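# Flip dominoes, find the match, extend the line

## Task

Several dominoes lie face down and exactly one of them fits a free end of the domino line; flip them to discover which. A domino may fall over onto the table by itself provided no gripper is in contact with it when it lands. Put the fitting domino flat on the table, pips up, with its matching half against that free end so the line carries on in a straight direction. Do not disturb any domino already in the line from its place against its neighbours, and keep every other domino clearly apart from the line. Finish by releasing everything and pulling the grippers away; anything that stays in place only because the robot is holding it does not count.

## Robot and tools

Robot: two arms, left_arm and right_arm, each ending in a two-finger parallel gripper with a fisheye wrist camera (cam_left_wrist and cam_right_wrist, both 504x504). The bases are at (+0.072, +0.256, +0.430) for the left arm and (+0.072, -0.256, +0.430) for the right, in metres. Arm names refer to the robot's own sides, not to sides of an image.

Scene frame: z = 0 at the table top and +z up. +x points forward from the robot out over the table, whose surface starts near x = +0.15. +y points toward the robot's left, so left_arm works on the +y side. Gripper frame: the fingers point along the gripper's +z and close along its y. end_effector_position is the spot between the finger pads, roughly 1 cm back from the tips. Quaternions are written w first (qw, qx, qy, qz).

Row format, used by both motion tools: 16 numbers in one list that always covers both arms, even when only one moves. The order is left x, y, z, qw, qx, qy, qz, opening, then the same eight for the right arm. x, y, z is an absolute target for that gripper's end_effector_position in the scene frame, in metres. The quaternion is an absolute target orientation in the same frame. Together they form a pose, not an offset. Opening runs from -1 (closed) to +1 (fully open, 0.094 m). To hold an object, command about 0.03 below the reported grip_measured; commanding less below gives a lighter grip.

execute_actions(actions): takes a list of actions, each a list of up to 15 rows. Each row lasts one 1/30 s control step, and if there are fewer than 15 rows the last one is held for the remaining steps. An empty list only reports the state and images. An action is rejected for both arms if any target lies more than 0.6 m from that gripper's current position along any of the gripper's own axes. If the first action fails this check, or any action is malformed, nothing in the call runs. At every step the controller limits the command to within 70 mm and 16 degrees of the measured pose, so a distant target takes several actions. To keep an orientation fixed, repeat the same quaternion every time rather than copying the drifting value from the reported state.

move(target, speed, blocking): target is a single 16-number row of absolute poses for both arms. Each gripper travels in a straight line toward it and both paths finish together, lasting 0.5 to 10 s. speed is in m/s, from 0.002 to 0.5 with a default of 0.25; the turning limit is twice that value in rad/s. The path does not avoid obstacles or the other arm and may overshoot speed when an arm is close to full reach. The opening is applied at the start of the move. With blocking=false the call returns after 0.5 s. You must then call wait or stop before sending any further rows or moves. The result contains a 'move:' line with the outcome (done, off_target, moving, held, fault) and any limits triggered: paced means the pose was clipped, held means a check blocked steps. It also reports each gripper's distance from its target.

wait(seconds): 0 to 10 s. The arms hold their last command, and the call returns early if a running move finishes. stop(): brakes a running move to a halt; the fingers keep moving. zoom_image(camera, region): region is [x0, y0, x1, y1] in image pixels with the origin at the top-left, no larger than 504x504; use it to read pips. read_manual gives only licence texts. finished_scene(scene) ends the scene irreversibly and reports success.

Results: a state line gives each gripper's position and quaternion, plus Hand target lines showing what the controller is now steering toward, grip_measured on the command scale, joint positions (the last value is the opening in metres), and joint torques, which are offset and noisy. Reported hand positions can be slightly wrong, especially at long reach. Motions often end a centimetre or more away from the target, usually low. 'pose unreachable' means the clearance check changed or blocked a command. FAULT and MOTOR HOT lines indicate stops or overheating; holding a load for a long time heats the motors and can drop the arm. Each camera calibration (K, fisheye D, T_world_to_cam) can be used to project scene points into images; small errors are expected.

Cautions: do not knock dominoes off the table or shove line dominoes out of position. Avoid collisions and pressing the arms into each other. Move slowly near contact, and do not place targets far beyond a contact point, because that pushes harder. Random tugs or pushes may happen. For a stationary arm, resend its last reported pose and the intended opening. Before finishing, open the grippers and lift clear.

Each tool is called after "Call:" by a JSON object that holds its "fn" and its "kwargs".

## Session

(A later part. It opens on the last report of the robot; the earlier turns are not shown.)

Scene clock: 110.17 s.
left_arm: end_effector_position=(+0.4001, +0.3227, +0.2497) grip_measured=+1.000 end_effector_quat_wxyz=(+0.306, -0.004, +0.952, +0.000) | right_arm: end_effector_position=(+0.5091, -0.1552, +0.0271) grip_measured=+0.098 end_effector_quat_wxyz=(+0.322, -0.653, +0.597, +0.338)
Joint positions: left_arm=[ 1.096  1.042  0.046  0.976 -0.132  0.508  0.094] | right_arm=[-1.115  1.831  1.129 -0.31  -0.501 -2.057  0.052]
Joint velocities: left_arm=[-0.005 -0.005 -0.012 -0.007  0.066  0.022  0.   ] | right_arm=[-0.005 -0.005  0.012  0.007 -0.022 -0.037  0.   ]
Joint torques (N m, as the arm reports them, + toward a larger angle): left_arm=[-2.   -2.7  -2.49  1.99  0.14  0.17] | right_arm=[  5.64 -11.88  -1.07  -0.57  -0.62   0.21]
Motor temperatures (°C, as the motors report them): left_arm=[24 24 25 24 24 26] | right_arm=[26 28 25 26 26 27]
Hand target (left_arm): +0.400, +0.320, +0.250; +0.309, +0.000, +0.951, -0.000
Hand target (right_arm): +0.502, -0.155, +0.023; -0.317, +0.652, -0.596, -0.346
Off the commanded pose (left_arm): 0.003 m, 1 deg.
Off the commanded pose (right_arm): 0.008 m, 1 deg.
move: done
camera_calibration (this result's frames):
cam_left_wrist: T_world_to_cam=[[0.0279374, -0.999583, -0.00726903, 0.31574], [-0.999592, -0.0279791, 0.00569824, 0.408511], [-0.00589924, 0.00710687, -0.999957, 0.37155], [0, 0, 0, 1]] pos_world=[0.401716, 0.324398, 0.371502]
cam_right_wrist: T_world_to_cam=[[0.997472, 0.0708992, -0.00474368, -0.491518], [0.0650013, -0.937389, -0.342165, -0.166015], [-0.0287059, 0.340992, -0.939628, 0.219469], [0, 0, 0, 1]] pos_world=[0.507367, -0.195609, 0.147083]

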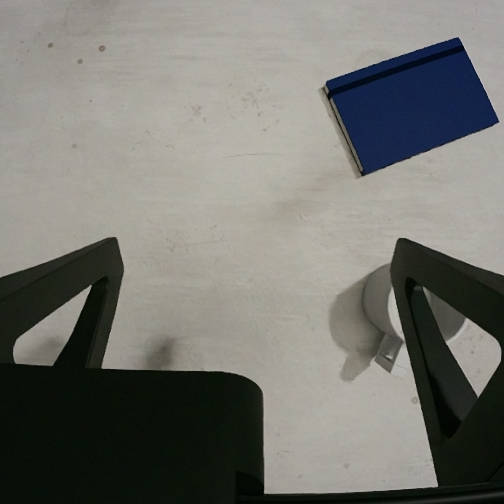

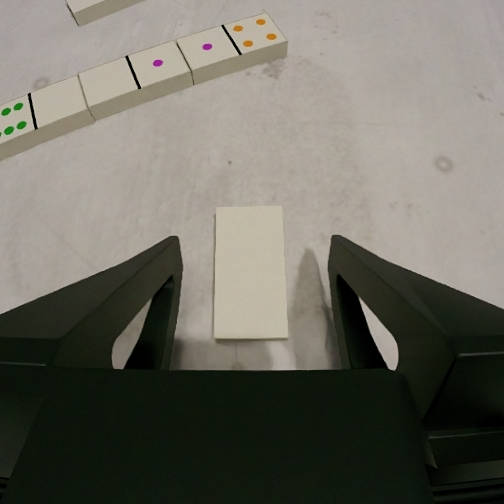

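Call:
{"fn": "execute_actions", "kwargs": {"actions": [[[0.40,0.32,0.25,0.309,0,0.951,0,1,0.501,-0.166,0.018,0.318,-0.651,0.597,0.346,0.1]],[[0.40,0.32,0.25,0.309,0,0.951,0,1,0.501,-0.166,0.011,0.318,-0.651,0.597,0.346,0.1]]]}}

Scene clock: 115.27 s.
left_arm: end_effector_position=(+0.4001, +0.3227, +0.2497) grip_measured=+1.000 end_effector_quat_wxyz=(+0.306, -0.004, +0.952, +0.000) | right_arm: end_effector_position=(+0.5103, -0.1669, +0.0153) grip_measured=+0.098 end_effector_quat_wxyz=(+0.323, -0.653, +0.597, +0.336)
Joint positions: left_arm=[ 1.096  1.042  0.046  0.976 -0.132  0.508  0.094] | right_arm=[-1.142  1.849  1.159 -0.329 -0.517 -2.082  0.052]
Joint velocities: left_arm=[-0.005 -0.005 -0.007  0.007 -0.007 -0.081  0.   ] | right_arm=[-0.005 -0.015 -0.007  0.002 -0.022 -0.022  0.   ]
Joint torques (N m, as the arm reports them, + toward a larger angle): left_arm=[-1.63 -2.86 -2.54  1.93  0.15  0.19] | right_arm=[  6.03 -11.88  -1.15  -0.65  -0.61   0.15]
Motor temperatures (°C, as the motors report them): left_arm=[24 24 25 24 24 26] | right_arm=[26 28 25 26 26 27]
Hand target (left_arm): +0.400, +0.320, +0.250; +0.309, +0.000, +0.951, -0.000
Hand target (right_arm): +0.501, -0.166, +0.011; -0.318, +0.651, -0.597, -0.346
Off the commanded pose (left_arm): 0.003 m, 1 deg.
Off the commanded pose (right_arm): 0.010 m, 1 deg.
camera_calibration (this result's frames):
cam_left_wrist: T_world_to_cam=[[0.0279374, -0.999583, -0.00726903, 0.31574], [-0.999592, -0.0279791, 0.00569824, 0.408511], [-0.00589924, 0.00710687, -0.999957, 0.37155], [0, 0, 0, 1]] pos_world=[0.401716, 0.324398, 0.371502]
cam_right_wrist: T_world_to_cam=[[0.997638, 0.0686835, -0.0010939, -0.492498], [0.0641871, -0.937762, -0.341294, -0.180698], [-0.0244671, 0.340418, -0.939956, 0.210156], [0, 0, 0, 1]] pos_world=[0.508075, -0.207166, 0.135328]

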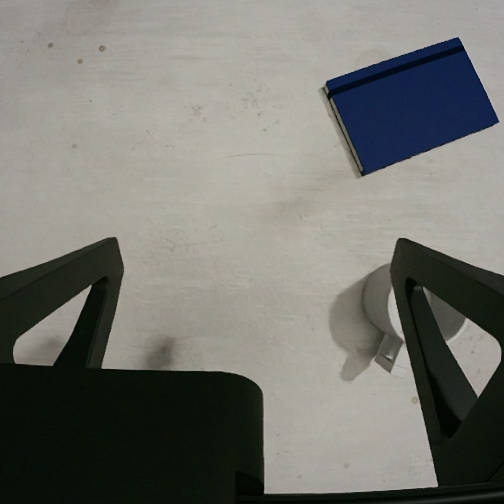

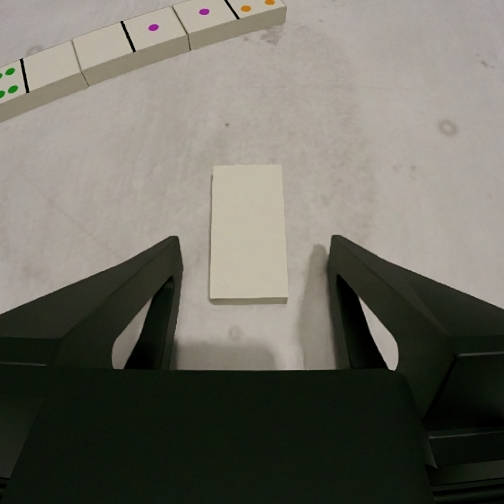

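Call:
{"fn": "execute_actions", "kwargs": {"actions": [[[0.40,0.32,0.25,0.309,0,0.951,0,1,0.499,-0.166,0.008,0.318,-0.651,0.597,0.346,0.1]],[[0.40,0.32,0.25,0.309,0,0.951,0,1,0.499,-0.166,0.008,0.318,-0.651,0.597,0.346,-0.5]],[[0.40,0.32,0.25,0.309,0,0.951,0,1,0.499,-0.166,0.05,0.318,-0.651,0.597,0.346,-0.5]]]}}

Call:
{"fn": "move", "kwargs": {"target": [0.40,0.32,0.25,0.309,0,0.951,0,1,0.49,-0.19,0.11,0,-0.17,0.985,0,-0.5], "speed": 0.4}}

Call:
{"fn": "move", "kwargs": {"target": [0.40,0.32,0.25,0.309,0,0.951,0,1,0.49,-0.2,0.065,-0.372,0.452,0.782,0.215,-0.5], "speed": 0.4}}

Scene clock: 125.40 s.
left_arm: end_effector_position=(+0.4001, +0.3227, +0.2497) grip_measured=+1.000 end_effector_quat_wxyz=(+0.306, -0.004, +0.952, +0.000) | right_arm: end_effector_position=(+0.4914, -0.1671, +0.0413) grip_measured=-0.470 end_effector_quat_wxyz=(+0.315, -0.650, +0.598, +0.347)
Joint positions: left_arm=[ 1.096  1.042  0.046  0.976 -0.132  0.508  0.094] | right_arm=[-1.136  1.785  1.073 -0.329 -0.508 -2.071  0.025]
Joint velocities: left_arm=[-0.005  0.005 -0.002 -0.012  0.007  0.037  0.   ] | right_arm=[ 0.015 -0.005 -0.002 -0.007  0.007  0.037  0.001]
Joint torques (N m, as the arm reports them, + toward a larger angle): left_arm=[-2.18 -2.83 -2.46  2.03  0.17  0.17] | right_arm=[  6.9  -13.81  -1.4   -0.43  -0.45   0.34]
Motor temperatures (°C, as the motors report them): left_arm=[24 24 25 24 24 26] | right_arm=[26 28 25 26 26 27]
Hand target (left_arm): +0.400, +0.320, +0.250; +0.309, +0.000, +0.951, -0.000
Hand target (right_arm): +0.499, -0.166, +0.050; -0.318, +0.651, -0.597, -0.346
Off the commanded pose (left_arm): 0.003 m, 1 deg.
Off the commanded pose (right_arm): 0.012 m, 0 deg.
camera_calibration (this result's frames):
cam_left_wrist: T_world_to_cam=[[0.0279374, -0.999583, -0.00726903, 0.31574], [-0.999592, -0.0279791, 0.00569824, 0.408511], [-0.00589924, 0.00710687, -0.999957, 0.37155], [0, 0, 0, 1]] pos_world=[0.401716, 0.324398, 0.371502]
cam_right_wrist: T_world_to_cam=[[0.996668, 0.0766578, -0.0278817, -0.470691], [0.0623096, -0.936064, -0.346269, -0.169382], [-0.0526433, 0.343378, -0.937721, 0.248441], [0, 0, 0, 1]] pos_world=[0.492755, -0.207779, 0.161192]

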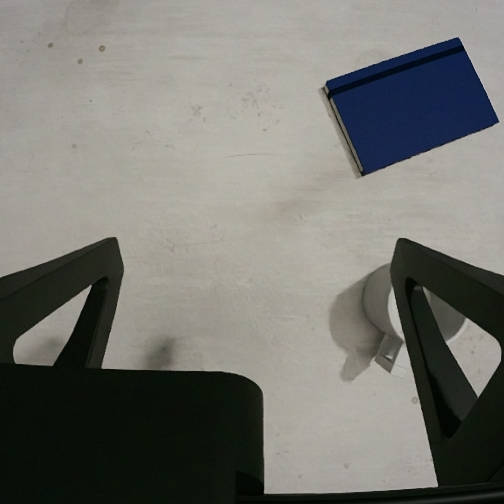

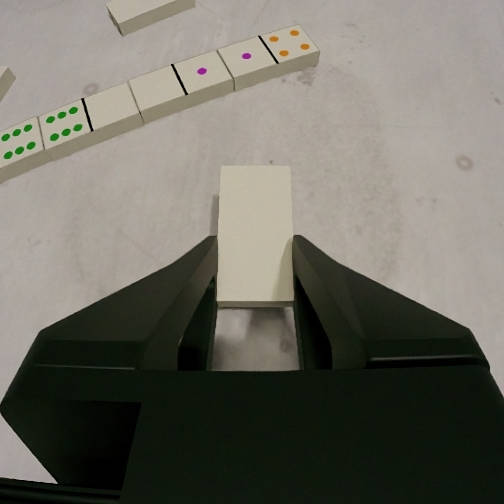

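Scene clock: 128.10 s.
left_arm: end_effector_position=(+0.4001, +0.3227, +0.2497) grip_measured=+1.000 end_effector_quat_wxyz=(+0.306, -0.004, +0.952, +0.000) | right_arm: end_effector_position=(+0.4813, -0.1884, +0.1055) grip_measured=-0.470 end_effector_quat_wxyz=(-0.009, -0.171, +0.985, +0.001)
Joint positions: left_arm=[ 1.096  1.042  0.046  0.976 -0.132  0.508  0.094] | right_arm=[-0.768  1.6    0.761  0.093  0.662 -0.455  0.025]
Joint velocities: left_arm=[-0.015 -0.024 -0.022 -0.002 -0.007  0.066  0.   ] | right_arm=[-0.005  0.005 -0.007 -0.002 -0.007  0.051 -0.   ]
Joint torques (N m, as the arm reports them, + toward a larger angle): left_arm=[-2.28 -2.74 -2.44  1.99  0.18  0.18] | right_arm=[  8.6  -11.83  -0.4    0.11   0.05   0.32]
Motor temperatures (°C, as the motors report them): left_arm=[24 24 25 24 24 26] | right_arm=[26 28 25 26 26 27]
Hand target (left_arm): +0.400, +0.320, +0.250; +0.309, +0.000, +0.951, -0.000
Hand target (right_arm): +0.490, -0.188, +0.113; -0.001, -0.165, +0.986, +0.002
Off the commanded pose (left_arm): 0.003 m, 1 deg.
Off the commanded pose (right_arm): 0.010 m, 1 deg.
move: done
camera_calibration (this result's frames):
cam_left_wrist: T_world_to_cam=[[0.0279374, -0.999583, -0.00726903, 0.31574], [-0.999592, -0.0279791, 0.00569824, 0.408511], [-0.00589924, 0.00710687, -0.999957, 0.37155], [0, 0, 0, 1]] pos_world=[0.401716, 0.324398, 0.371502]
cam_right_wrist: T_world_to_cam=[[0.316078, -0.948683, -0.00974313, -0.32467], [-0.759938, -0.259314, 0.596028, 0.257413], [-0.567969, -0.180987, -0.802904, 0.450432], [0, 0, 0, 1]] pos_world=[0.55407, -0.159735, 0.205065]

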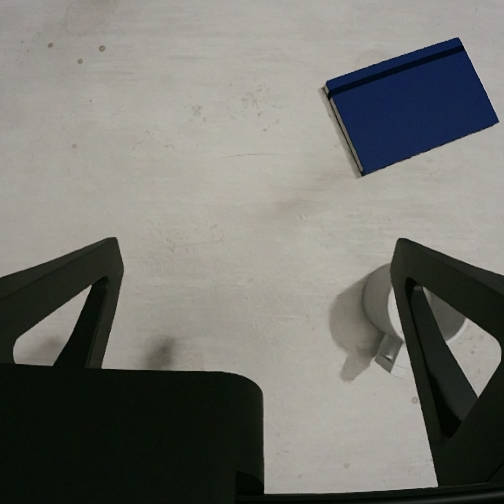

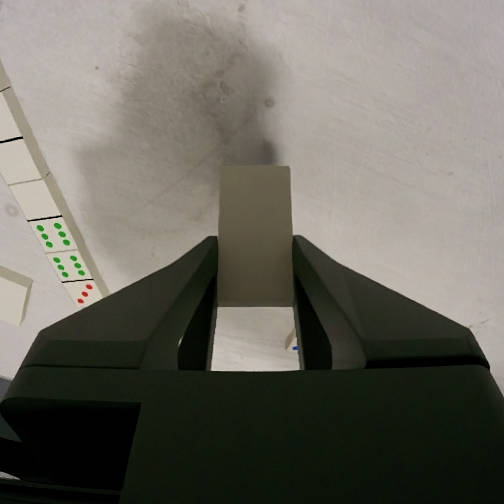

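Scene clock: 130.67 s.
left_arm: end_effector_position=(+0.4001, +0.3227, +0.2497) grip_measured=+1.000 end_effector_quat_wxyz=(+0.306, -0.004, +0.952, +0.000) | right_arm: end_effector_position=(+0.4958, -0.2044, +0.0661) grip_measured=-0.470 end_effector_quat_wxyz=(-0.358, +0.446, +0.791, +0.218)
Joint positions: left_arm=[ 1.096  1.042  0.046  0.976 -0.132  0.508  0.094] | right_arm=[-1.085  1.714  1.197 -0.72  -0.198  0.747  0.025]
Joint velocities: left_arm=[-0.005 -0.015 -0.002  0.007 -0.007 -0.007  0.   ] | right_arm=[-0.005 -0.005 -0.037 -0.022  0.037  0.007  0.001]
Joint torques (N m, as the arm reports them, + toward a larger angle): left_arm=[-1.87 -2.98 -2.56  2.08  0.15  0.16] | right_arm=[  6.43 -12.49   0.06  -1.15  -0.45   0.35]
Motor temperatures (°C, as the motors report them): left_arm=[24 24 25 24 24 26] | right_arm=[26 28 25 26 26 27]
Hand target (left_arm): +0.400, +0.320, +0.250; +0.309, +0.000, +0.951, -0.000
Hand target (right_arm): +0.489, -0.202, +0.064; -0.371, +0.447, +0.785, +0.213
Off the commanded pose (left_arm): 0.003 m, 1 deg.
Off the commanded pose (right_arm): 0.007 m, 2 deg.
move: done
camera_calibration (this result's frames):
cam_left_wrist: T_world_to_cam=[[0.0279374, -0.999583, -0.00726903, 0.31574], [-0.999592, -0.0279791, 0.00569824, 0.408511], [-0.00589924, 0.00710687, -0.999957, 0.37155], [0, 0, 0, 1]] pos_world=[0.401716, 0.324398, 0.371502]
cam_right_wrist: T_world_to_cam=[[-0.870288, -0.492416, -0.0111797, 0.336688], [-0.0511231, 0.0677321, 0.996393, -0.0233226], [-0.489883, 0.86772, -0.0841202, 0.552245], [0, 0, 0, 1]] pos_world=[0.562359, -0.311823, 0.0734575]

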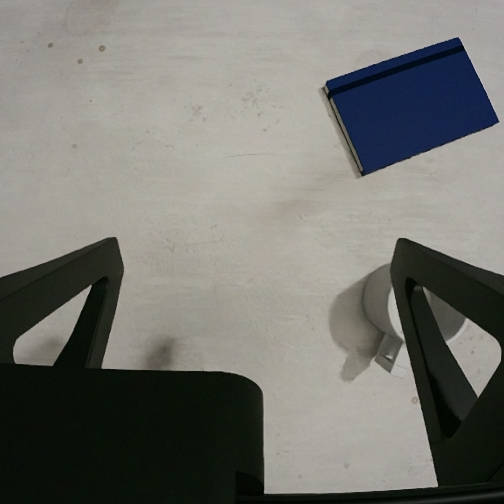

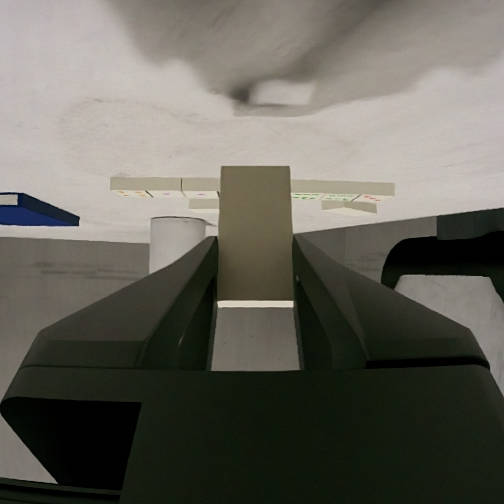

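Call:
{"fn": "move", "kwargs": {"target": [0.40,0.32,0.25,0.309,0,0.951,0,1,0.49,-0.2,0.036,-0.372,0.452,0.782,0.215,-0.5], "speed": 0.05}}

Scene clock: 133.87 s.
left_arm: end_effector_position=(+0.4001, +0.3227, +0.2497) grip_measured=+1.000 end_effector_quat_wxyz=(+0.306, -0.004, +0.952, +0.000) | right_arm: end_effector_position=(+0.4938, -0.1993, +0.0402) grip_measured=-0.470 end_effector_quat_wxyz=(-0.368, +0.451, +0.784, +0.216)
Joint positions: left_arm=[ 1.096  1.042  0.046  0.976 -0.132  0.508  0.094] | right_arm=[-1.101  1.788  1.252 -0.72  -0.211  0.749  0.025]
Joint velocities: left_arm=[-0.005 -0.005 -0.002 -0.007  0.051 -0.037  0.   ] | right_arm=[ 0.005 -0.015  0.007  0.007 -0.022  0.007 -0.001]
Joint torques (N m, as the arm reports them, + toward a larger angle): left_arm=[-1.91 -2.91 -2.48  1.92  0.12  0.2 ] | right_arm=[  6.52 -12.99  -0.08  -0.62  -0.44   0.27]
Motor temperatures (°C, as the motors report them): left_arm=[24 24 25 24 24 26] | right_arm=[26 28 25 26 26 27]
Hand target (left_arm): +0.400, +0.320, +0.250; +0.309, +0.000, +0.951, -0.000
Hand target (right_arm): +0.490, -0.200, +0.036; -0.372, +0.452, +0.782, +0.215
Off the commanded pose (left_arm): 0.003 m, 1 deg.
Off the commanded pose (right_arm): 0.006 m, 1 deg.
move: done
camera_calibration (this result's frames):
cam_left_wrist: T_world_to_cam=[[0.0279374, -0.999583, -0.00726903, 0.31574], [-0.999592, -0.0279791, 0.00569824, 0.408511], [-0.00589924, 0.00710687, -0.999957, 0.37155], [0, 0, 0, 1]] pos_world=[0.401716, 0.324398, 0.371502]
cam_right_wrist: T_world_to_cam=[[-0.87493, -0.484181, 0.00810938, 0.340348], [-0.0252519, 0.0623417, 0.997735, -0.0118903], [-0.48359, 0.872744, -0.0667711, 0.541837], [0, 0, 0, 1]] pos_world=[0.559507, -0.307353, 0.0452824]

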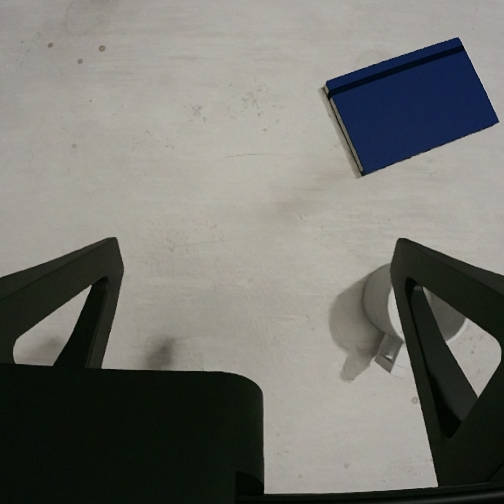

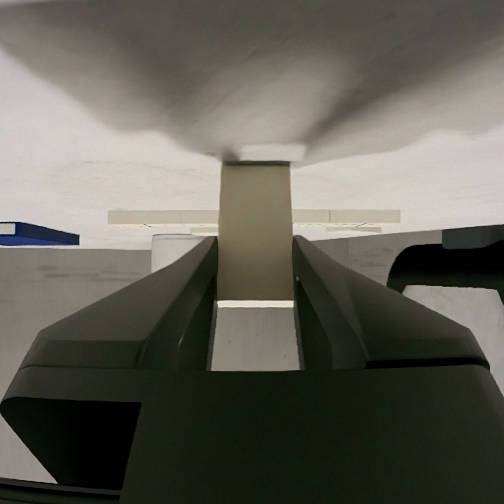

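Call:
{"fn": "execute_actions", "kwargs": {"actions": [[[0.40,0.32,0.25,0.309,0,0.951,0,1,0.49,-0.2,0.036,-0.372,0.452,0.782,0.215,0.3]],[[0.40,0.32,0.25,0.309,0,0.951,0,1,0.49,-0.2,0.08,-0.372,0.452,0.782,0.215,0.3]]]}}

Scene clock: 140.93 s.
left_arm: end_effector_position=(+0.4001, +0.3227, +0.2497) grip_measured=+1.000 end_effector_quat_wxyz=(+0.306, -0.004, +0.952, +0.000) | right_arm: end_effector_position=(+0.4825, -0.1995, +0.0722) grip_measured=+0.298 end_effector_quat_wxyz=(-0.375, +0.452, +0.781, +0.213)
Joint positions: left_arm=[ 1.096  1.042  0.046  0.976 -0.132  0.508  0.094] | right_arm=[-1.083  1.71   1.171 -0.728 -0.206  0.772  0.061]
Joint velocities: left_arm=[-0.015 -0.005 -0.017 -0.002 -0.007 -0.007  0.   ] | right_arm=[-0.005 -0.005  0.002  0.032  0.022  0.037  0.001]
Joint torques (N m, as the arm reports them, + toward a larger angle): left_arm=[-1.67 -2.94 -2.47  1.97  0.14  0.18] | right_arm=[  7.33 -14.69  -0.31  -0.99  -0.25   0.34]
Motor temperatures (°C, as the motors report them): left_arm=[24 24 25 24 24 26] | right_arm=[26 28 25 26 26 27]
Hand target (left_arm): +0.400, +0.320, +0.250; +0.309, +0.000, +0.951, -0.000
Hand target (right_arm): +0.489, -0.199, +0.080; -0.372, +0.452, +0.782, +0.215
Off the commanded pose (left_arm): 0.003 m, 1 deg.
Off the commanded pose (right_arm): 0.011 m, 0 deg.
camera_calibration (this result's frames):
cam_left_wrist: T_world_to_cam=[[0.0279374, -0.999583, -0.00726903, 0.31574], [-0.999592, -0.0279791, 0.00569824, 0.408511], [-0.00589924, 0.00710687, -0.999957, 0.37155], [0, 0, 0, 1]] pos_world=[0.401716, 0.324398, 0.371502]
cam_right_wrist: T_world_to_cam=[[-0.87431, -0.48492, 0.0208617, 0.328767], [-0.00973181, 0.0604864, 0.998122, -0.0519262], [-0.485271, 0.872464, -0.057603, 0.538837], [0, 0, 0, 1]] pos_world=[0.548421, -0.30755, 0.0760087]

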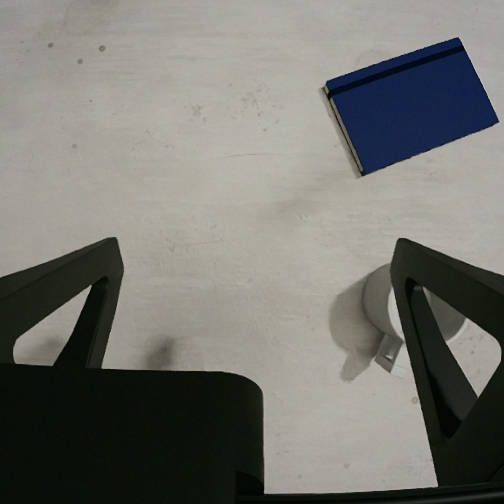

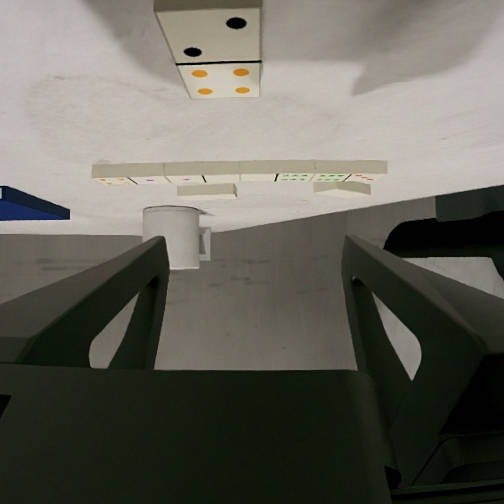

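Call:
{"fn": "move", "kwargs": {"target": [0.40,0.32,0.25,0.309,0,0.951,0,1,0.505,-0.222,0.04,0,0.5,0.866,0,0.1], "speed": 0.3}}

Scene clock: 146.67 s.
left_arm: end_effector_position=(+0.4001, +0.3227, +0.2497) grip_measured=+1.000 end_effector_quat_wxyz=(+0.306, -0.004, +0.952, +0.000) | right_arm: end_effector_position=(+0.5110, -0.2314, +0.0417) grip_measured=+0.102 end_effector_quat_wxyz=(+0.001, +0.512, +0.859, -0.005)
Joint positions: left_arm=[ 1.096  1.042  0.046  0.976 -0.132  0.508  0.094] | right_arm=[-0.919  1.688  0.885  0.144  0.552  0.836  0.052]
Joint velocities: left_arm=[-0.015 -0.024  0.002  0.012 -0.007  0.037  0.   ] | right_arm=[-0.005 -0.005  0.002 -0.007 -0.066 -0.007  0.001]
Joint torques (N m, as the arm reports them, + toward a larger angle): left_arm=[-1.88 -2.73 -2.46  2.04  0.15  0.19] | right_arm=[  8.19 -10.22  -1.63   0.85   0.12   0.17]
Motor temperatures (°C, as the motors report them): left_arm=[24 24 25 24 24 26] | right_arm=[26 28 25 26 26 27]
Hand target (left_arm): +0.400, +0.320, +0.250; +0.309, +0.000, +0.951, -0.000
Hand target (right_arm): +0.506, -0.222, +0.042; -0.002, +0.504, +0.864, -0.002
Off the commanded pose (left_arm): 0.003 m, 1 deg.
Off the commanded pose (right_arm): 0.011 m, 2 deg.
move: off_target (right_arm)
camera_calibration (this result's frames):
cam_left_wrist: T_world_to_cam=[[0.0279374, -0.999583, -0.00726903, 0.31574], [-0.999592, -0.0279791, 0.00569824, 0.408511], [-0.00589924, 0.00710687, -0.999957, 0.37155], [0, 0, 0, 1]] pos_world=[0.401716, 0.324398, 0.371502]
cam_right_wrist: T_world_to_cam=[[-0.890668, -0.454644, 0.0031503, 0.354994], [-0.369651, 0.728162, 0.577181, 0.336661], [-0.264706, 0.512912, -0.81661, 0.414443], [0, 0, 0, 1]] pos_world=[0.550334, -0.296321, 0.143005]

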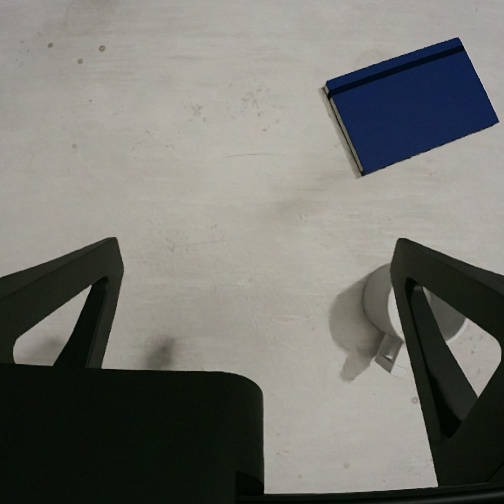

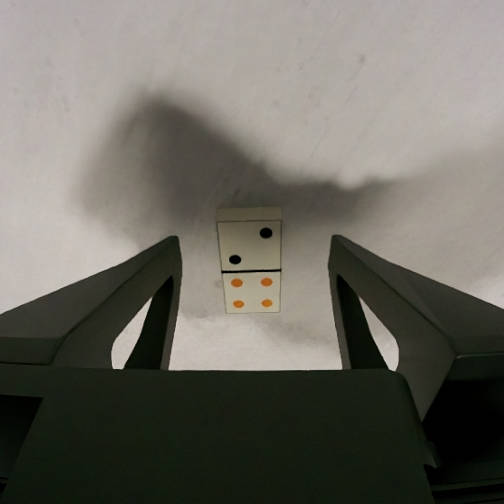

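Call:
{"fn": "execute_actions", "kwargs": {"actions": [[[0.40,0.32,0.25,0.309,0,0.951,0,1,0.497,-0.202,0.03,0,0.51,0.86,0,0.1]],[[0.40,0.32,0.25,0.309,0,0.951,0,1,0.497,-0.202,0.013,0,0.51,0.86,0,0.1]]]}}

Scene clock: 152.03 s.
left_arm: end_effector_position=(+0.4001, +0.3227, +0.2497) grip_measured=+1.000 end_effector_quat_wxyz=(+0.306, -0.004, +0.952, +0.000) | right_arm: end_effector_position=(+0.5017, -0.2008, +0.0184) grip_measured=+0.102 end_effector_quat_wxyz=(+0.001, +0.511, +0.859, +0.003)
Joint positions: left_arm=[ 1.096  1.042  0.046  0.976 -0.132  0.508  0.094] | right_arm=[-0.9    1.793  0.911  0.221  0.554  0.845  0.052]
Joint velocities: left_arm=[-0.015 -0.005 -0.007 -0.002 -0.022 -0.022  0.   ] | right_arm=[ 0.005 -0.015  0.007 -0.002 -0.022 -0.051  0.   ]
Joint torques (N m, as the arm reports them, + toward a larger angle): left_arm=[-2.04 -3.05 -2.4   2.    0.16  0.19] | right_arm=[  7.75 -10.63  -1.16   0.92  -0.09   0.21]
Motor temperatures (°C, as the motors report them): left_arm=[24 24 25 24 24 26] | right_arm=[26 28 25 26 26 27]
Hand target (left_arm): +0.400, +0.320, +0.250; +0.309, +0.000, +0.951, -0.000
Hand target (right_arm): +0.497, -0.202, +0.013; -0.000, +0.510, +0.860, -0.000
Off the commanded pose (left_arm): 0.003 m, 1 deg.
Off the commanded pose (right_arm): 0.007 m, 0 deg.
camera_calibration (this result's frames):
cam_left_wrist: T_world_to_cam=[[0.0279374, -0.999583, -0.00726903, 0.31574], [-0.999592, -0.0279791, 0.00569824, 0.408511], [-0.00589924, 0.00710687, -0.999957, 0.37155], [0, 0, 0, 1]] pos_world=[0.401716, 0.324398, 0.371502]
cam_right_wrist: T_world_to_cam=[[-0.889546, -0.456738, -0.0099078, 0.359918], [-0.376166, 0.719971, 0.583216, 0.325925], [-0.259244, 0.522525, -0.812256, 0.376395], [0, 0, 0, 1]] pos_world=[0.540344, -0.266944, 0.11921]

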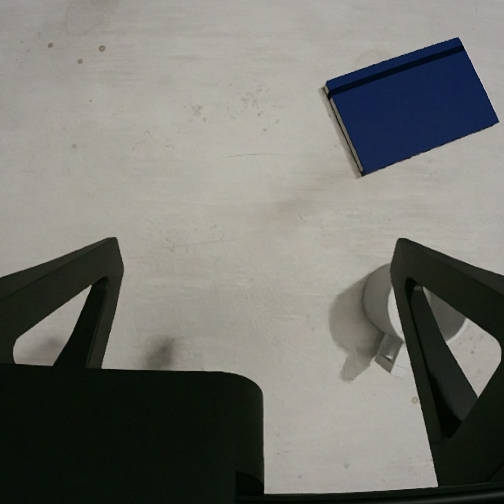

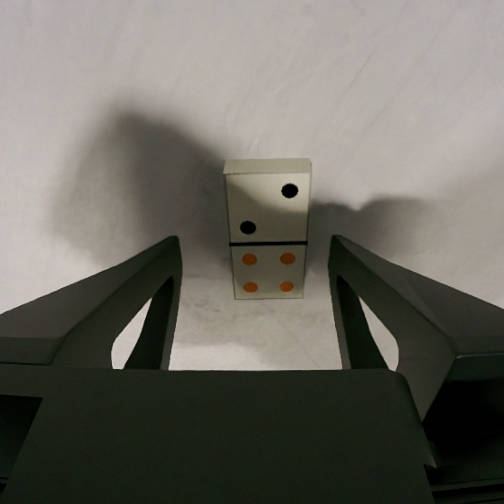

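Call:
{"fn": "execute_actions", "kwargs": {"actions": [[[0.40,0.32,0.25,0.309,0,0.951,0,1,0.494,-0.209,0.009,0,0.51,0.86,0,0.1]],[[0.40,0.32,0.25,0.309,0,0.951,0,1,0.494,-0.209,0.009,0,0.51,0.86,0,-0.5]],[[0.40,0.32,0.25,0.309,0,0.951,0,1,0.494,-0.209,0.055,0,0.51,0.86,0,-0.5]]]}}

Call:
{"fn": "move", "kwargs": {"target": [0.40,0.32,0.25,0.309,0,0.951,0,1,0.548,0.008,0.04,0,-0.225,0.974,0,-0.5], "speed": 0.35}}

Scene clock: 159.40 s.
left_arm: end_effector_position=(+0.4001, +0.3227, +0.2497) grip_measured=+1.000 end_effector_quat_wxyz=(+0.306, -0.004, +0.952, +0.000) | right_arm: end_effector_position=(+0.4896, -0.2088, +0.0496) grip_measured=-0.466 end_effector_quat_wxyz=(-0.002, +0.508, +0.861, -0.002)
Joint positions: left_arm=[ 1.096  1.042  0.046  0.976 -0.132  0.508  0.094] | right_arm=[-0.88   1.706  0.832  0.196  0.577  0.856  0.025]
Joint velocities: left_arm=[-0.005 -0.015 -0.012  0.007 -0.037  0.081  0.   ] | right_arm=[-0.005 -0.005 -0.017 -0.007  0.022  0.022 -0.001]
Joint torques (N m, as the arm reports them, + toward a larger angle): left_arm=[-2.02 -2.72 -2.38  2.19  0.17  0.21] | right_arm=[  8.32 -12.64  -1.5    0.04   0.07   0.31]
Motor temperatures (°C, as the motors report them): left_arm=[24 24 25 24 24 26] | right_arm=[26 28 25 26 26 27]
Hand target (left_arm): +0.400, +0.320, +0.250; +0.309, +0.000, +0.951, -0.000
Hand target (right_arm): +0.493, -0.208, +0.055; -0.000, +0.510, +0.860, +0.000
Off the commanded pose (left_arm): 0.003 m, 1 deg.
Off the commanded pose (right_arm): 0.007 m, 0 deg.
camera_calibration (this result's frames):
cam_left_wrist: T_world_to_cam=[[0.0279374, -0.999583, -0.00726903, 0.31574], [-0.999592, -0.0279791, 0.00569824, 0.408511], [-0.00589924, 0.00710687, -0.999957, 0.37155], [0, 0, 0, 1]] pos_world=[0.401716, 0.324398, 0.371502]
cam_right_wrist: T_world_to_cam=[[-0.885832, -0.464004, 0.00133483, 0.341896], [-0.376527, 0.720503, 0.582325, 0.309286], [-0.271163, 0.515339, -0.812955, 0.407188], [0, 0, 0, 1]] pos_world=[0.529731, -0.27404, 0.150464]

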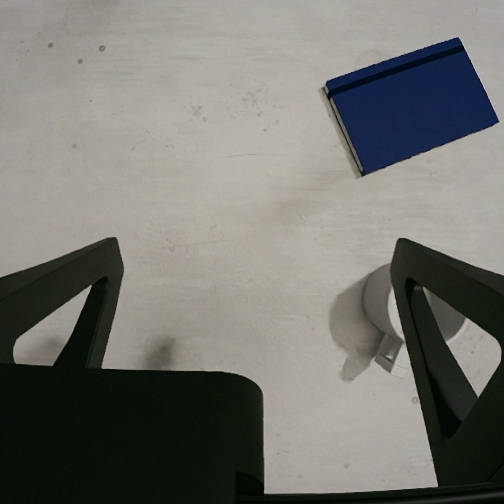

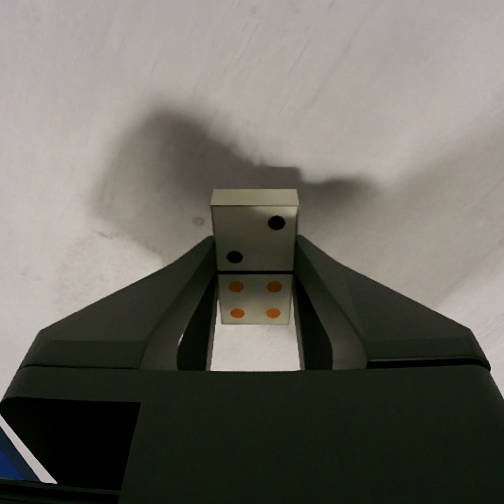

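Scene clock: 162.20 s.
left_arm: end_effector_position=(+0.4001, +0.3227, +0.2497) grip_measured=+1.000 end_effector_quat_wxyz=(+0.306, -0.004, +0.952, +0.000) | right_arm: end_effector_position=(+0.5557, -0.0017, +0.0378) grip_measured=-0.466 end_effector_quat_wxyz=(+0.003, -0.208, +0.978, -0.002)
Joint positions: left_arm=[ 1.096  1.042  0.046  0.976 -0.132  0.508  0.094] | right_arm=[-0.574  2.091  1.279 -0.025  0.801 -0.366  0.025]
Joint velocities: left_arm=[-0.024  0.005  0.007  0.007  0.022  0.007  0.   ] | right_arm=[ 0.024 -0.005  0.012 -0.007  0.051  0.022  0.   ]
Joint torques (N m, as the arm reports them, + toward a larger angle): left_arm=[-1.9  -2.97 -2.44  2.02  0.17  0.18] | right_arm=[ 13.57 -10.78   0.75   0.16   0.     0.18]
Motor temperatures (°C, as the motors report them): left_arm=[24 25 25 24 24 26] | right_arm=[26 28 25 26 26 27]
Hand target (left_arm): +0.400, +0.320, +0.250; +0.309, +0.000, +0.951, -0.000
Hand target (right_arm): +0.551, +0.009, +0.041; +0.001, -0.223, +0.975, +0.002
Off the commanded pose (left_arm): 0.003 m, 1 deg.
Off the commanded pose (right_arm): 0.013 m, 2 deg.
move: off_target (right_arm)
camera_calibration (this result's frames):
cam_left_wrist: T_world_to_cam=[[0.0279374, -0.999583, -0.00726903, 0.31574], [-0.999592, -0.0279791, 0.00569824, 0.408511], [-0.00589924, 0.00710687, -0.999957, 0.37155], [0, 0, 0, 1]] pos_world=[0.401716, 0.324398, 0.371502]
cam_right_wrist: T_world_to_cam=[[0.386666, -0.922219, 0.00135738, -0.211349], [-0.752554, -0.314678, 0.578481, 0.399093], [-0.533059, -0.224701, -0.815694, 0.453117], [0, 0, 0, 1]] pos_world=[0.623599, 0.0324917, 0.139024]

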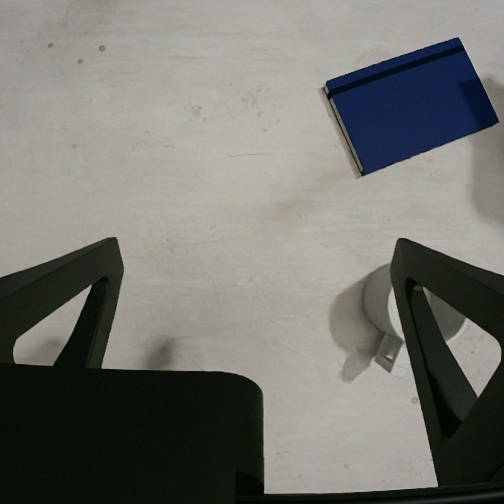

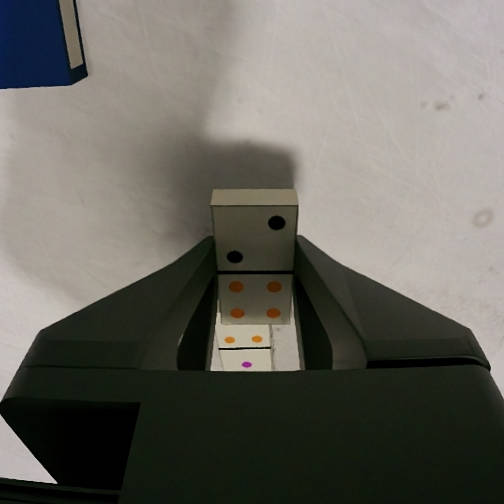

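Call:
{"fn": "move", "kwargs": {"target": [0.40,0.32,0.25,0.309,0,0.951,0,1,0.55,0.012,0.017,0,-0.235,0.972,0,-0.5], "speed": 0.04}}

Call:
{"fn": "zoom_image", "kwargs": {"camera": "cam_right_wrist", "region": [160,180,350,380]}}

Scene clock: 168.03 s.
left_arm: end_effector_position=(+0.4001, +0.3227, +0.2497) grip_measured=+1.000 end_effector_quat_wxyz=(+0.306, -0.004, +0.952, +0.000) | right_arm: end_effector_position=(+0.5512, +0.0136, +0.0240) grip_measured=-0.466 end_effector_quat_wxyz=(+0.000, -0.236, +0.972, +0.002)
Joint positions: left_arm=[ 1.096  1.042  0.046  0.976 -0.132  0.508  0.094] | right_arm=[-0.574  2.143  1.319 -0.024  0.793 -0.416  0.025]
Joint velocities: left_arm=[-0.015 -0.005  0.002 -0.012  0.037  0.051  0.   ] | right_arm=[-0.005  0.005 -0.002 -0.002 -0.007 -0.066  0.002]
Joint torques (N m, as the arm reports them, + toward a larger angle): left_arm=[-2.13 -2.78 -2.41  2.05  0.18  0.22] | right_arm=[ 13.1  -10.76   0.7    0.78  -0.19   0.19]
Motor temperatures (°C, as the motors report them): left_arm=[24 25 25 24 24 26] | right_arm=[26 28 25 26 26 27]
Hand target (left_arm): +0.400, +0.320, +0.250; +0.309, +0.000, +0.951, -0.000
Hand target (right_arm): +0.550, +0.012, +0.017; +0.000, -0.235, +0.972, -0.000
Off the commanded pose (left_arm): 0.003 m, 1 deg.
Off the commanded pose (right_arm): 0.007 m, 0 deg.
move: done
camera_calibration (this result's frames):
cam_left_wrist: T_world_to_cam=[[0.0279374, -0.999583, -0.00726903, 0.31574], [-0.999592, -0.0279791, 0.00569824, 0.408511], [-0.00589924, 0.00710687, -0.999957, 0.37155], [0, 0, 0, 1]] pos_world=[0.401716, 0.324398, 0.371502]
cam_right_wrist: T_world_to_cam=[[0.438147, -0.898865, -0.00826117, -0.223944], [-0.729495, -0.360928, 0.581005, 0.396379], [-0.525227, -0.248539, -0.813858, 0.438851], [0, 0, 0, 1]] pos_world=[0.617773, 0.0508411, 0.125014]

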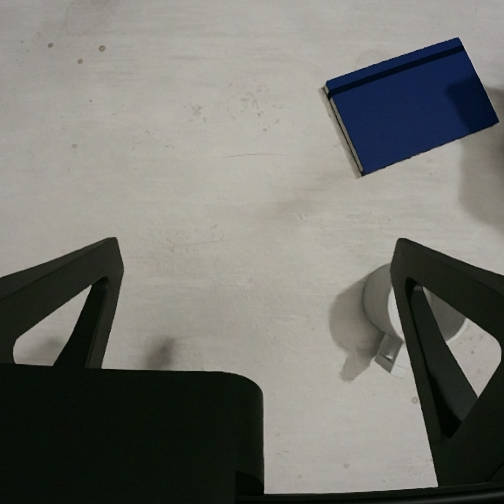

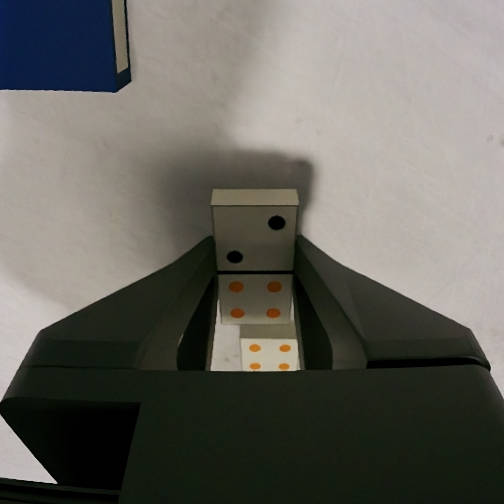

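Region (160, 180, 350, 380) of cam_right_wrist's 504x504 image, scaled by 2.520, with more detail than that image has; it fills the left 479 columns of this view, and the rest is white.

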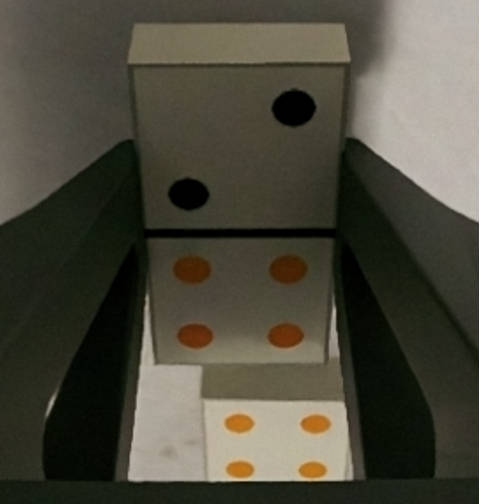

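Call:
{"fn": "move", "kwargs": {"target": [0.40,0.32,0.25,0.309,0,0.951,0,1,0.546,0.003,0.011,0,-0.232,0.973,0,-0.5], "speed": 0.02}}

Call:
{"fn": "zoom_image", "kwargs": {"camera": "cam_right_wrist", "region": [160,180,350,380]}}

Scene clock: 172.50 s.
left_arm: end_effector_position=(+0.4001, +0.3227, +0.2497) grip_measured=+1.000 end_effector_quat_wxyz=(+0.306, -0.004, +0.952, +0.000) | right_arm: end_effector_position=(+0.5504, +0.0054, +0.0159) grip_measured=-0.466 end_effector_quat_wxyz=(+0.002, -0.231, +0.973, +0.001)
Joint positions: left_arm=[ 1.096  1.042  0.046  0.976 -0.132  0.508  0.094] | right_arm=[-0.593  2.143  1.311  0.004  0.782 -0.429  0.025]
Joint velocities: left_arm=[-0.005  0.005 -0.002 -0.012 -0.007  0.022  0.   ] | right_arm=[-0.005  0.005 -0.012  0.017  0.007 -0.037 -0.001]
Joint torques (N m, as the arm reports them, + toward a larger angle): left_arm=[-1.94 -2.91 -2.52  2.    0.17  0.21] | right_arm=[ 12.73 -10.75  -0.29   1.07  -0.14   0.22]
Motor temperatures (°C, as the motors report them): left_arm=[24 25 25 24 24 26] | right_arm=[26 28 25 26 26 27]
Hand target (left_arm): +0.400, +0.320, +0.250; +0.309, +0.000, +0.951, -0.000
Hand target (right_arm): +0.546, +0.003, +0.011; -0.000, -0.232, +0.973, -0.000
Off the commanded pose (left_arm): 0.003 m, 1 deg.
Off the commanded pose (right_arm): 0.007 m, 0 deg.
move: done
camera_calibration (this result's frames):
cam_left_wrist: T_world_to_cam=[[0.0279374, -0.999583, -0.00726903, 0.31574], [-0.999592, -0.0279791, 0.00569824, 0.408511], [-0.00589924, 0.00710687, -0.999957, 0.37155], [0, 0, 0, 1]] pos_world=[0.401716, 0.324398, 0.371502]
cam_right_wrist: T_world_to_cam=[[0.428412, -0.903566, -0.005639, -0.225704], [-0.735504, -0.352339, 0.578698, 0.400865], [-0.524878, -0.243773, -0.815523, 0.429686], [0, 0, 0, 1]] pos_world=[0.617065, 0.0420477, 0.117167]

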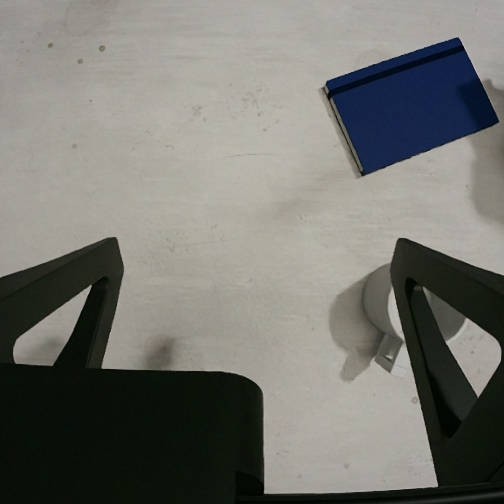

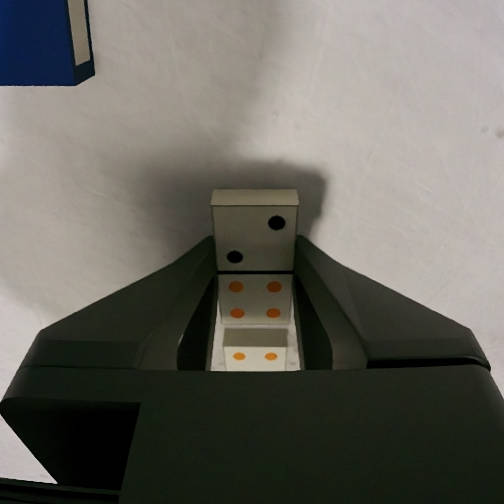

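Region (160, 180, 350, 380) of cam_right_wrist's 504x504 image, scaled by 2.520, with more detail than that image has; it fills the left 479 columns of this view, and the rest is white.

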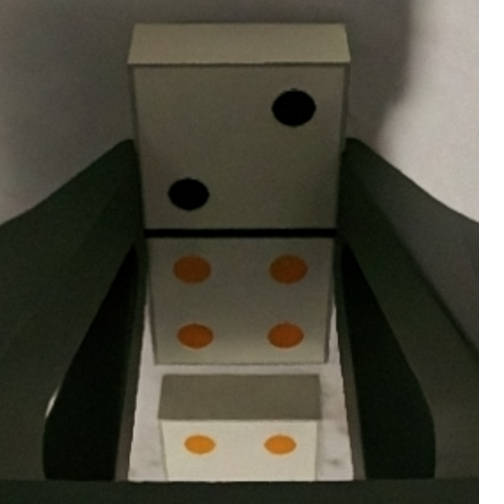

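Call:
{"fn": "move", "kwargs": {"target": [0.40,0.32,0.25,0.309,0,0.951,0,1,0.536,-0.002,0.011,0,-0.232,0.973,0,-0.5], "speed": 0.015}}

Call:
{"fn": "zoom_image", "kwargs": {"camera": "cam_right_wrist", "region": [160,180,350,380]}}

Scene clock: 177.53 s.
left_arm: end_effector_position=(+0.4001, +0.3227, +0.2497) grip_measured=+1.000 end_effector_quat_wxyz=(+0.306, -0.004, +0.952, +0.000) | right_arm: end_effector_position=(+0.5375, +0.0044, +0.0153) grip_measured=-0.466 end_effector_quat_wxyz=(+0.001, -0.234, +0.972, +0.003)
Joint positions: left_arm=[ 1.096  1.042  0.046  0.976 -0.132  0.508  0.094] | right_arm=[-0.595  2.143  1.278  0.035  0.778 -0.435  0.025]
Joint velocities: left_arm=[ 0.005  0.015 -0.002 -0.002  0.007 -0.037  0.   ] | right_arm=[ 0.015 -0.015 -0.007  0.007 -0.022 -0.007 -0.   ]
Joint torques (N m, as the arm reports them, + toward a larger angle): left_arm=[-2.15 -2.92 -2.5   2.14  0.18  0.17] | right_arm=[ 12.79 -10.89  -0.72   0.75  -0.16   0.19]
Motor temperatures (°C, as the motors report them): left_arm=[24 25 25 24 24 26] | right_arm=[26 28 25 26 26 27]
Hand target (left_arm): +0.400, +0.320, +0.250; +0.309, +0.000, +0.951, -0.000
Hand target (right_arm): +0.536, -0.002, +0.011; -0.000, -0.232, +0.973, -0.000
Off the commanded pose (left_arm): 0.003 m, 1 deg.
Off the commanded pose (right_arm): 0.008 m, 0 deg.
move: done
camera_calibration (this result's frames):
cam_left_wrist: T_world_to_cam=[[0.0279374, -0.999583, -0.00726903, 0.31574], [-0.999592, -0.0279791, 0.00569824, 0.408511], [-0.00589924, 0.00710687, -0.999957, 0.37155], [0, 0, 0, 1]] pos_world=[0.401716, 0.324398, 0.371502]
cam_right_wrist: T_world_to_cam=[[0.43388, -0.900927, -0.00886723, -0.223989], [-0.731949, -0.358206, 0.579603, 0.389497], [-0.525356, -0.244987, -0.814851, 0.4224], [0, 0, 0, 1]] pos_world=[0.604187, 0.0412047, 0.116453]

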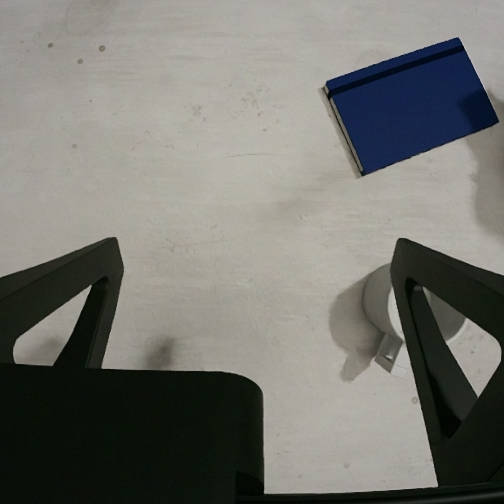

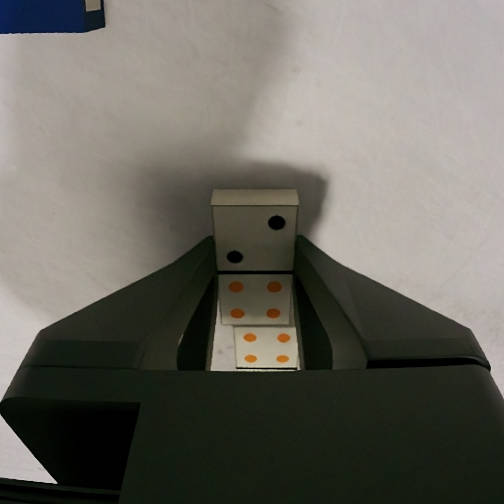

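Region (160, 180, 350, 380) of cam_right_wrist's 504x504 image, scaled by 2.520, with more detail than that image has; it fills the left 479 columns of this view, and the rest is white.

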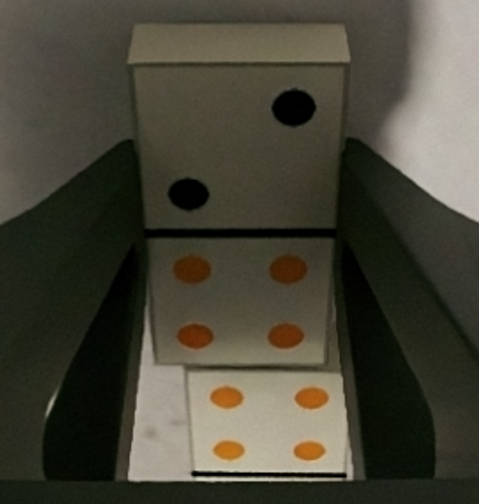

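Call:
{"fn": "move", "kwargs": {"target": [0.40,0.32,0.25,0.309,0,0.951,0,1,0.537,-0.0065,0.009,0,-0.232,0.973,0,-0.5], "speed": 0.01}}

Call:
{"fn": "zoom_image", "kwargs": {"camera": "cam_right_wrist", "region": [160,180,350,380]}}

Scene clock: 182.33 s.
left_arm: end_effector_position=(+0.4001, +0.3227, +0.2497) grip_measured=+1.000 end_effector_quat_wxyz=(+0.306, -0.004, +0.952, +0.000) | right_arm: end_effector_position=(+0.5370, +0.0045, +0.0150) grip_measured=-0.466 end_effector_quat_wxyz=(+0.002, -0.237, +0.971, +0.004)
Joint positions: left_arm=[ 1.096  1.042  0.046  0.976 -0.132  0.508  0.094] | right_arm=[-0.596  2.143  1.276  0.041  0.775 -0.444  0.025]
Joint velocities: left_arm=[-0.015 -0.005  0.012 -0.007  0.037  0.007  0.   ] | right_arm=[-0.015 -0.005  0.002  0.002  0.022  0.051 -0.   ]
Joint torques (N m, as the arm reports them, + toward a larger angle): left_arm=[-1.67 -2.74 -2.42  2.11  0.14  0.17] | right_arm=[ 11.39 -11.09  -0.73   1.06  -0.28   0.19]
Motor temperatures (°C, as the motors report them): left_arm=[24 25 25 24 24 26] | right_arm=[26 28 25 26 26 27]
Hand target (left_arm): +0.400, +0.320, +0.250; +0.309, +0.000, +0.951, -0.000
Hand target (right_arm): +0.537, -0.007, +0.009; -0.000, -0.232, +0.973, -0.000
Off the commanded pose (left_arm): 0.003 m, 1 deg.
Off the commanded pose (right_arm): 0.013 m, 1 deg.
move: off_target (right_arm)
camera_calibration (this result's frames):
cam_left_wrist: T_world_to_cam=[[0.0279374, -0.999583, -0.00726903, 0.31574], [-0.999592, -0.0279791, 0.00569824, 0.408511], [-0.00589924, 0.00710687, -0.999957, 0.37155], [0, 0, 0, 1]] pos_world=[0.401716, 0.324398, 0.371502]
cam_right_wrist: T_world_to_cam=[[0.440182, -0.897848, -0.0104336, -0.227085], [-0.730429, -0.364813, 0.577396, 0.388577], [-0.52222, -0.246538, -0.816398, 0.420276], [0, 0, 0, 1]] pos_world=[0.603263, 0.0414844, 0.11638]

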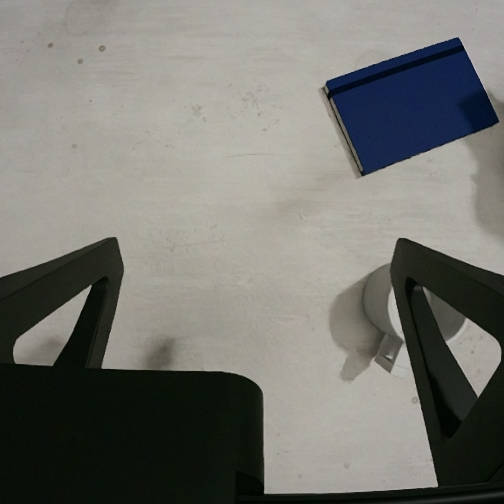

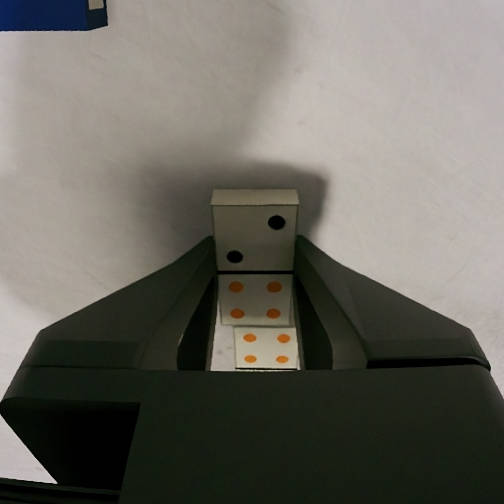

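Region (160, 180, 350, 380) of cam_right_wrist's 504x504 image, scaled by 2.520, with more detail than that image has; it fills the left 479 columns of this view, and the rest is white.

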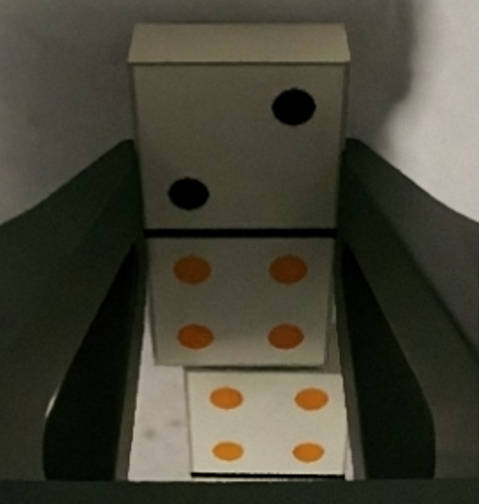

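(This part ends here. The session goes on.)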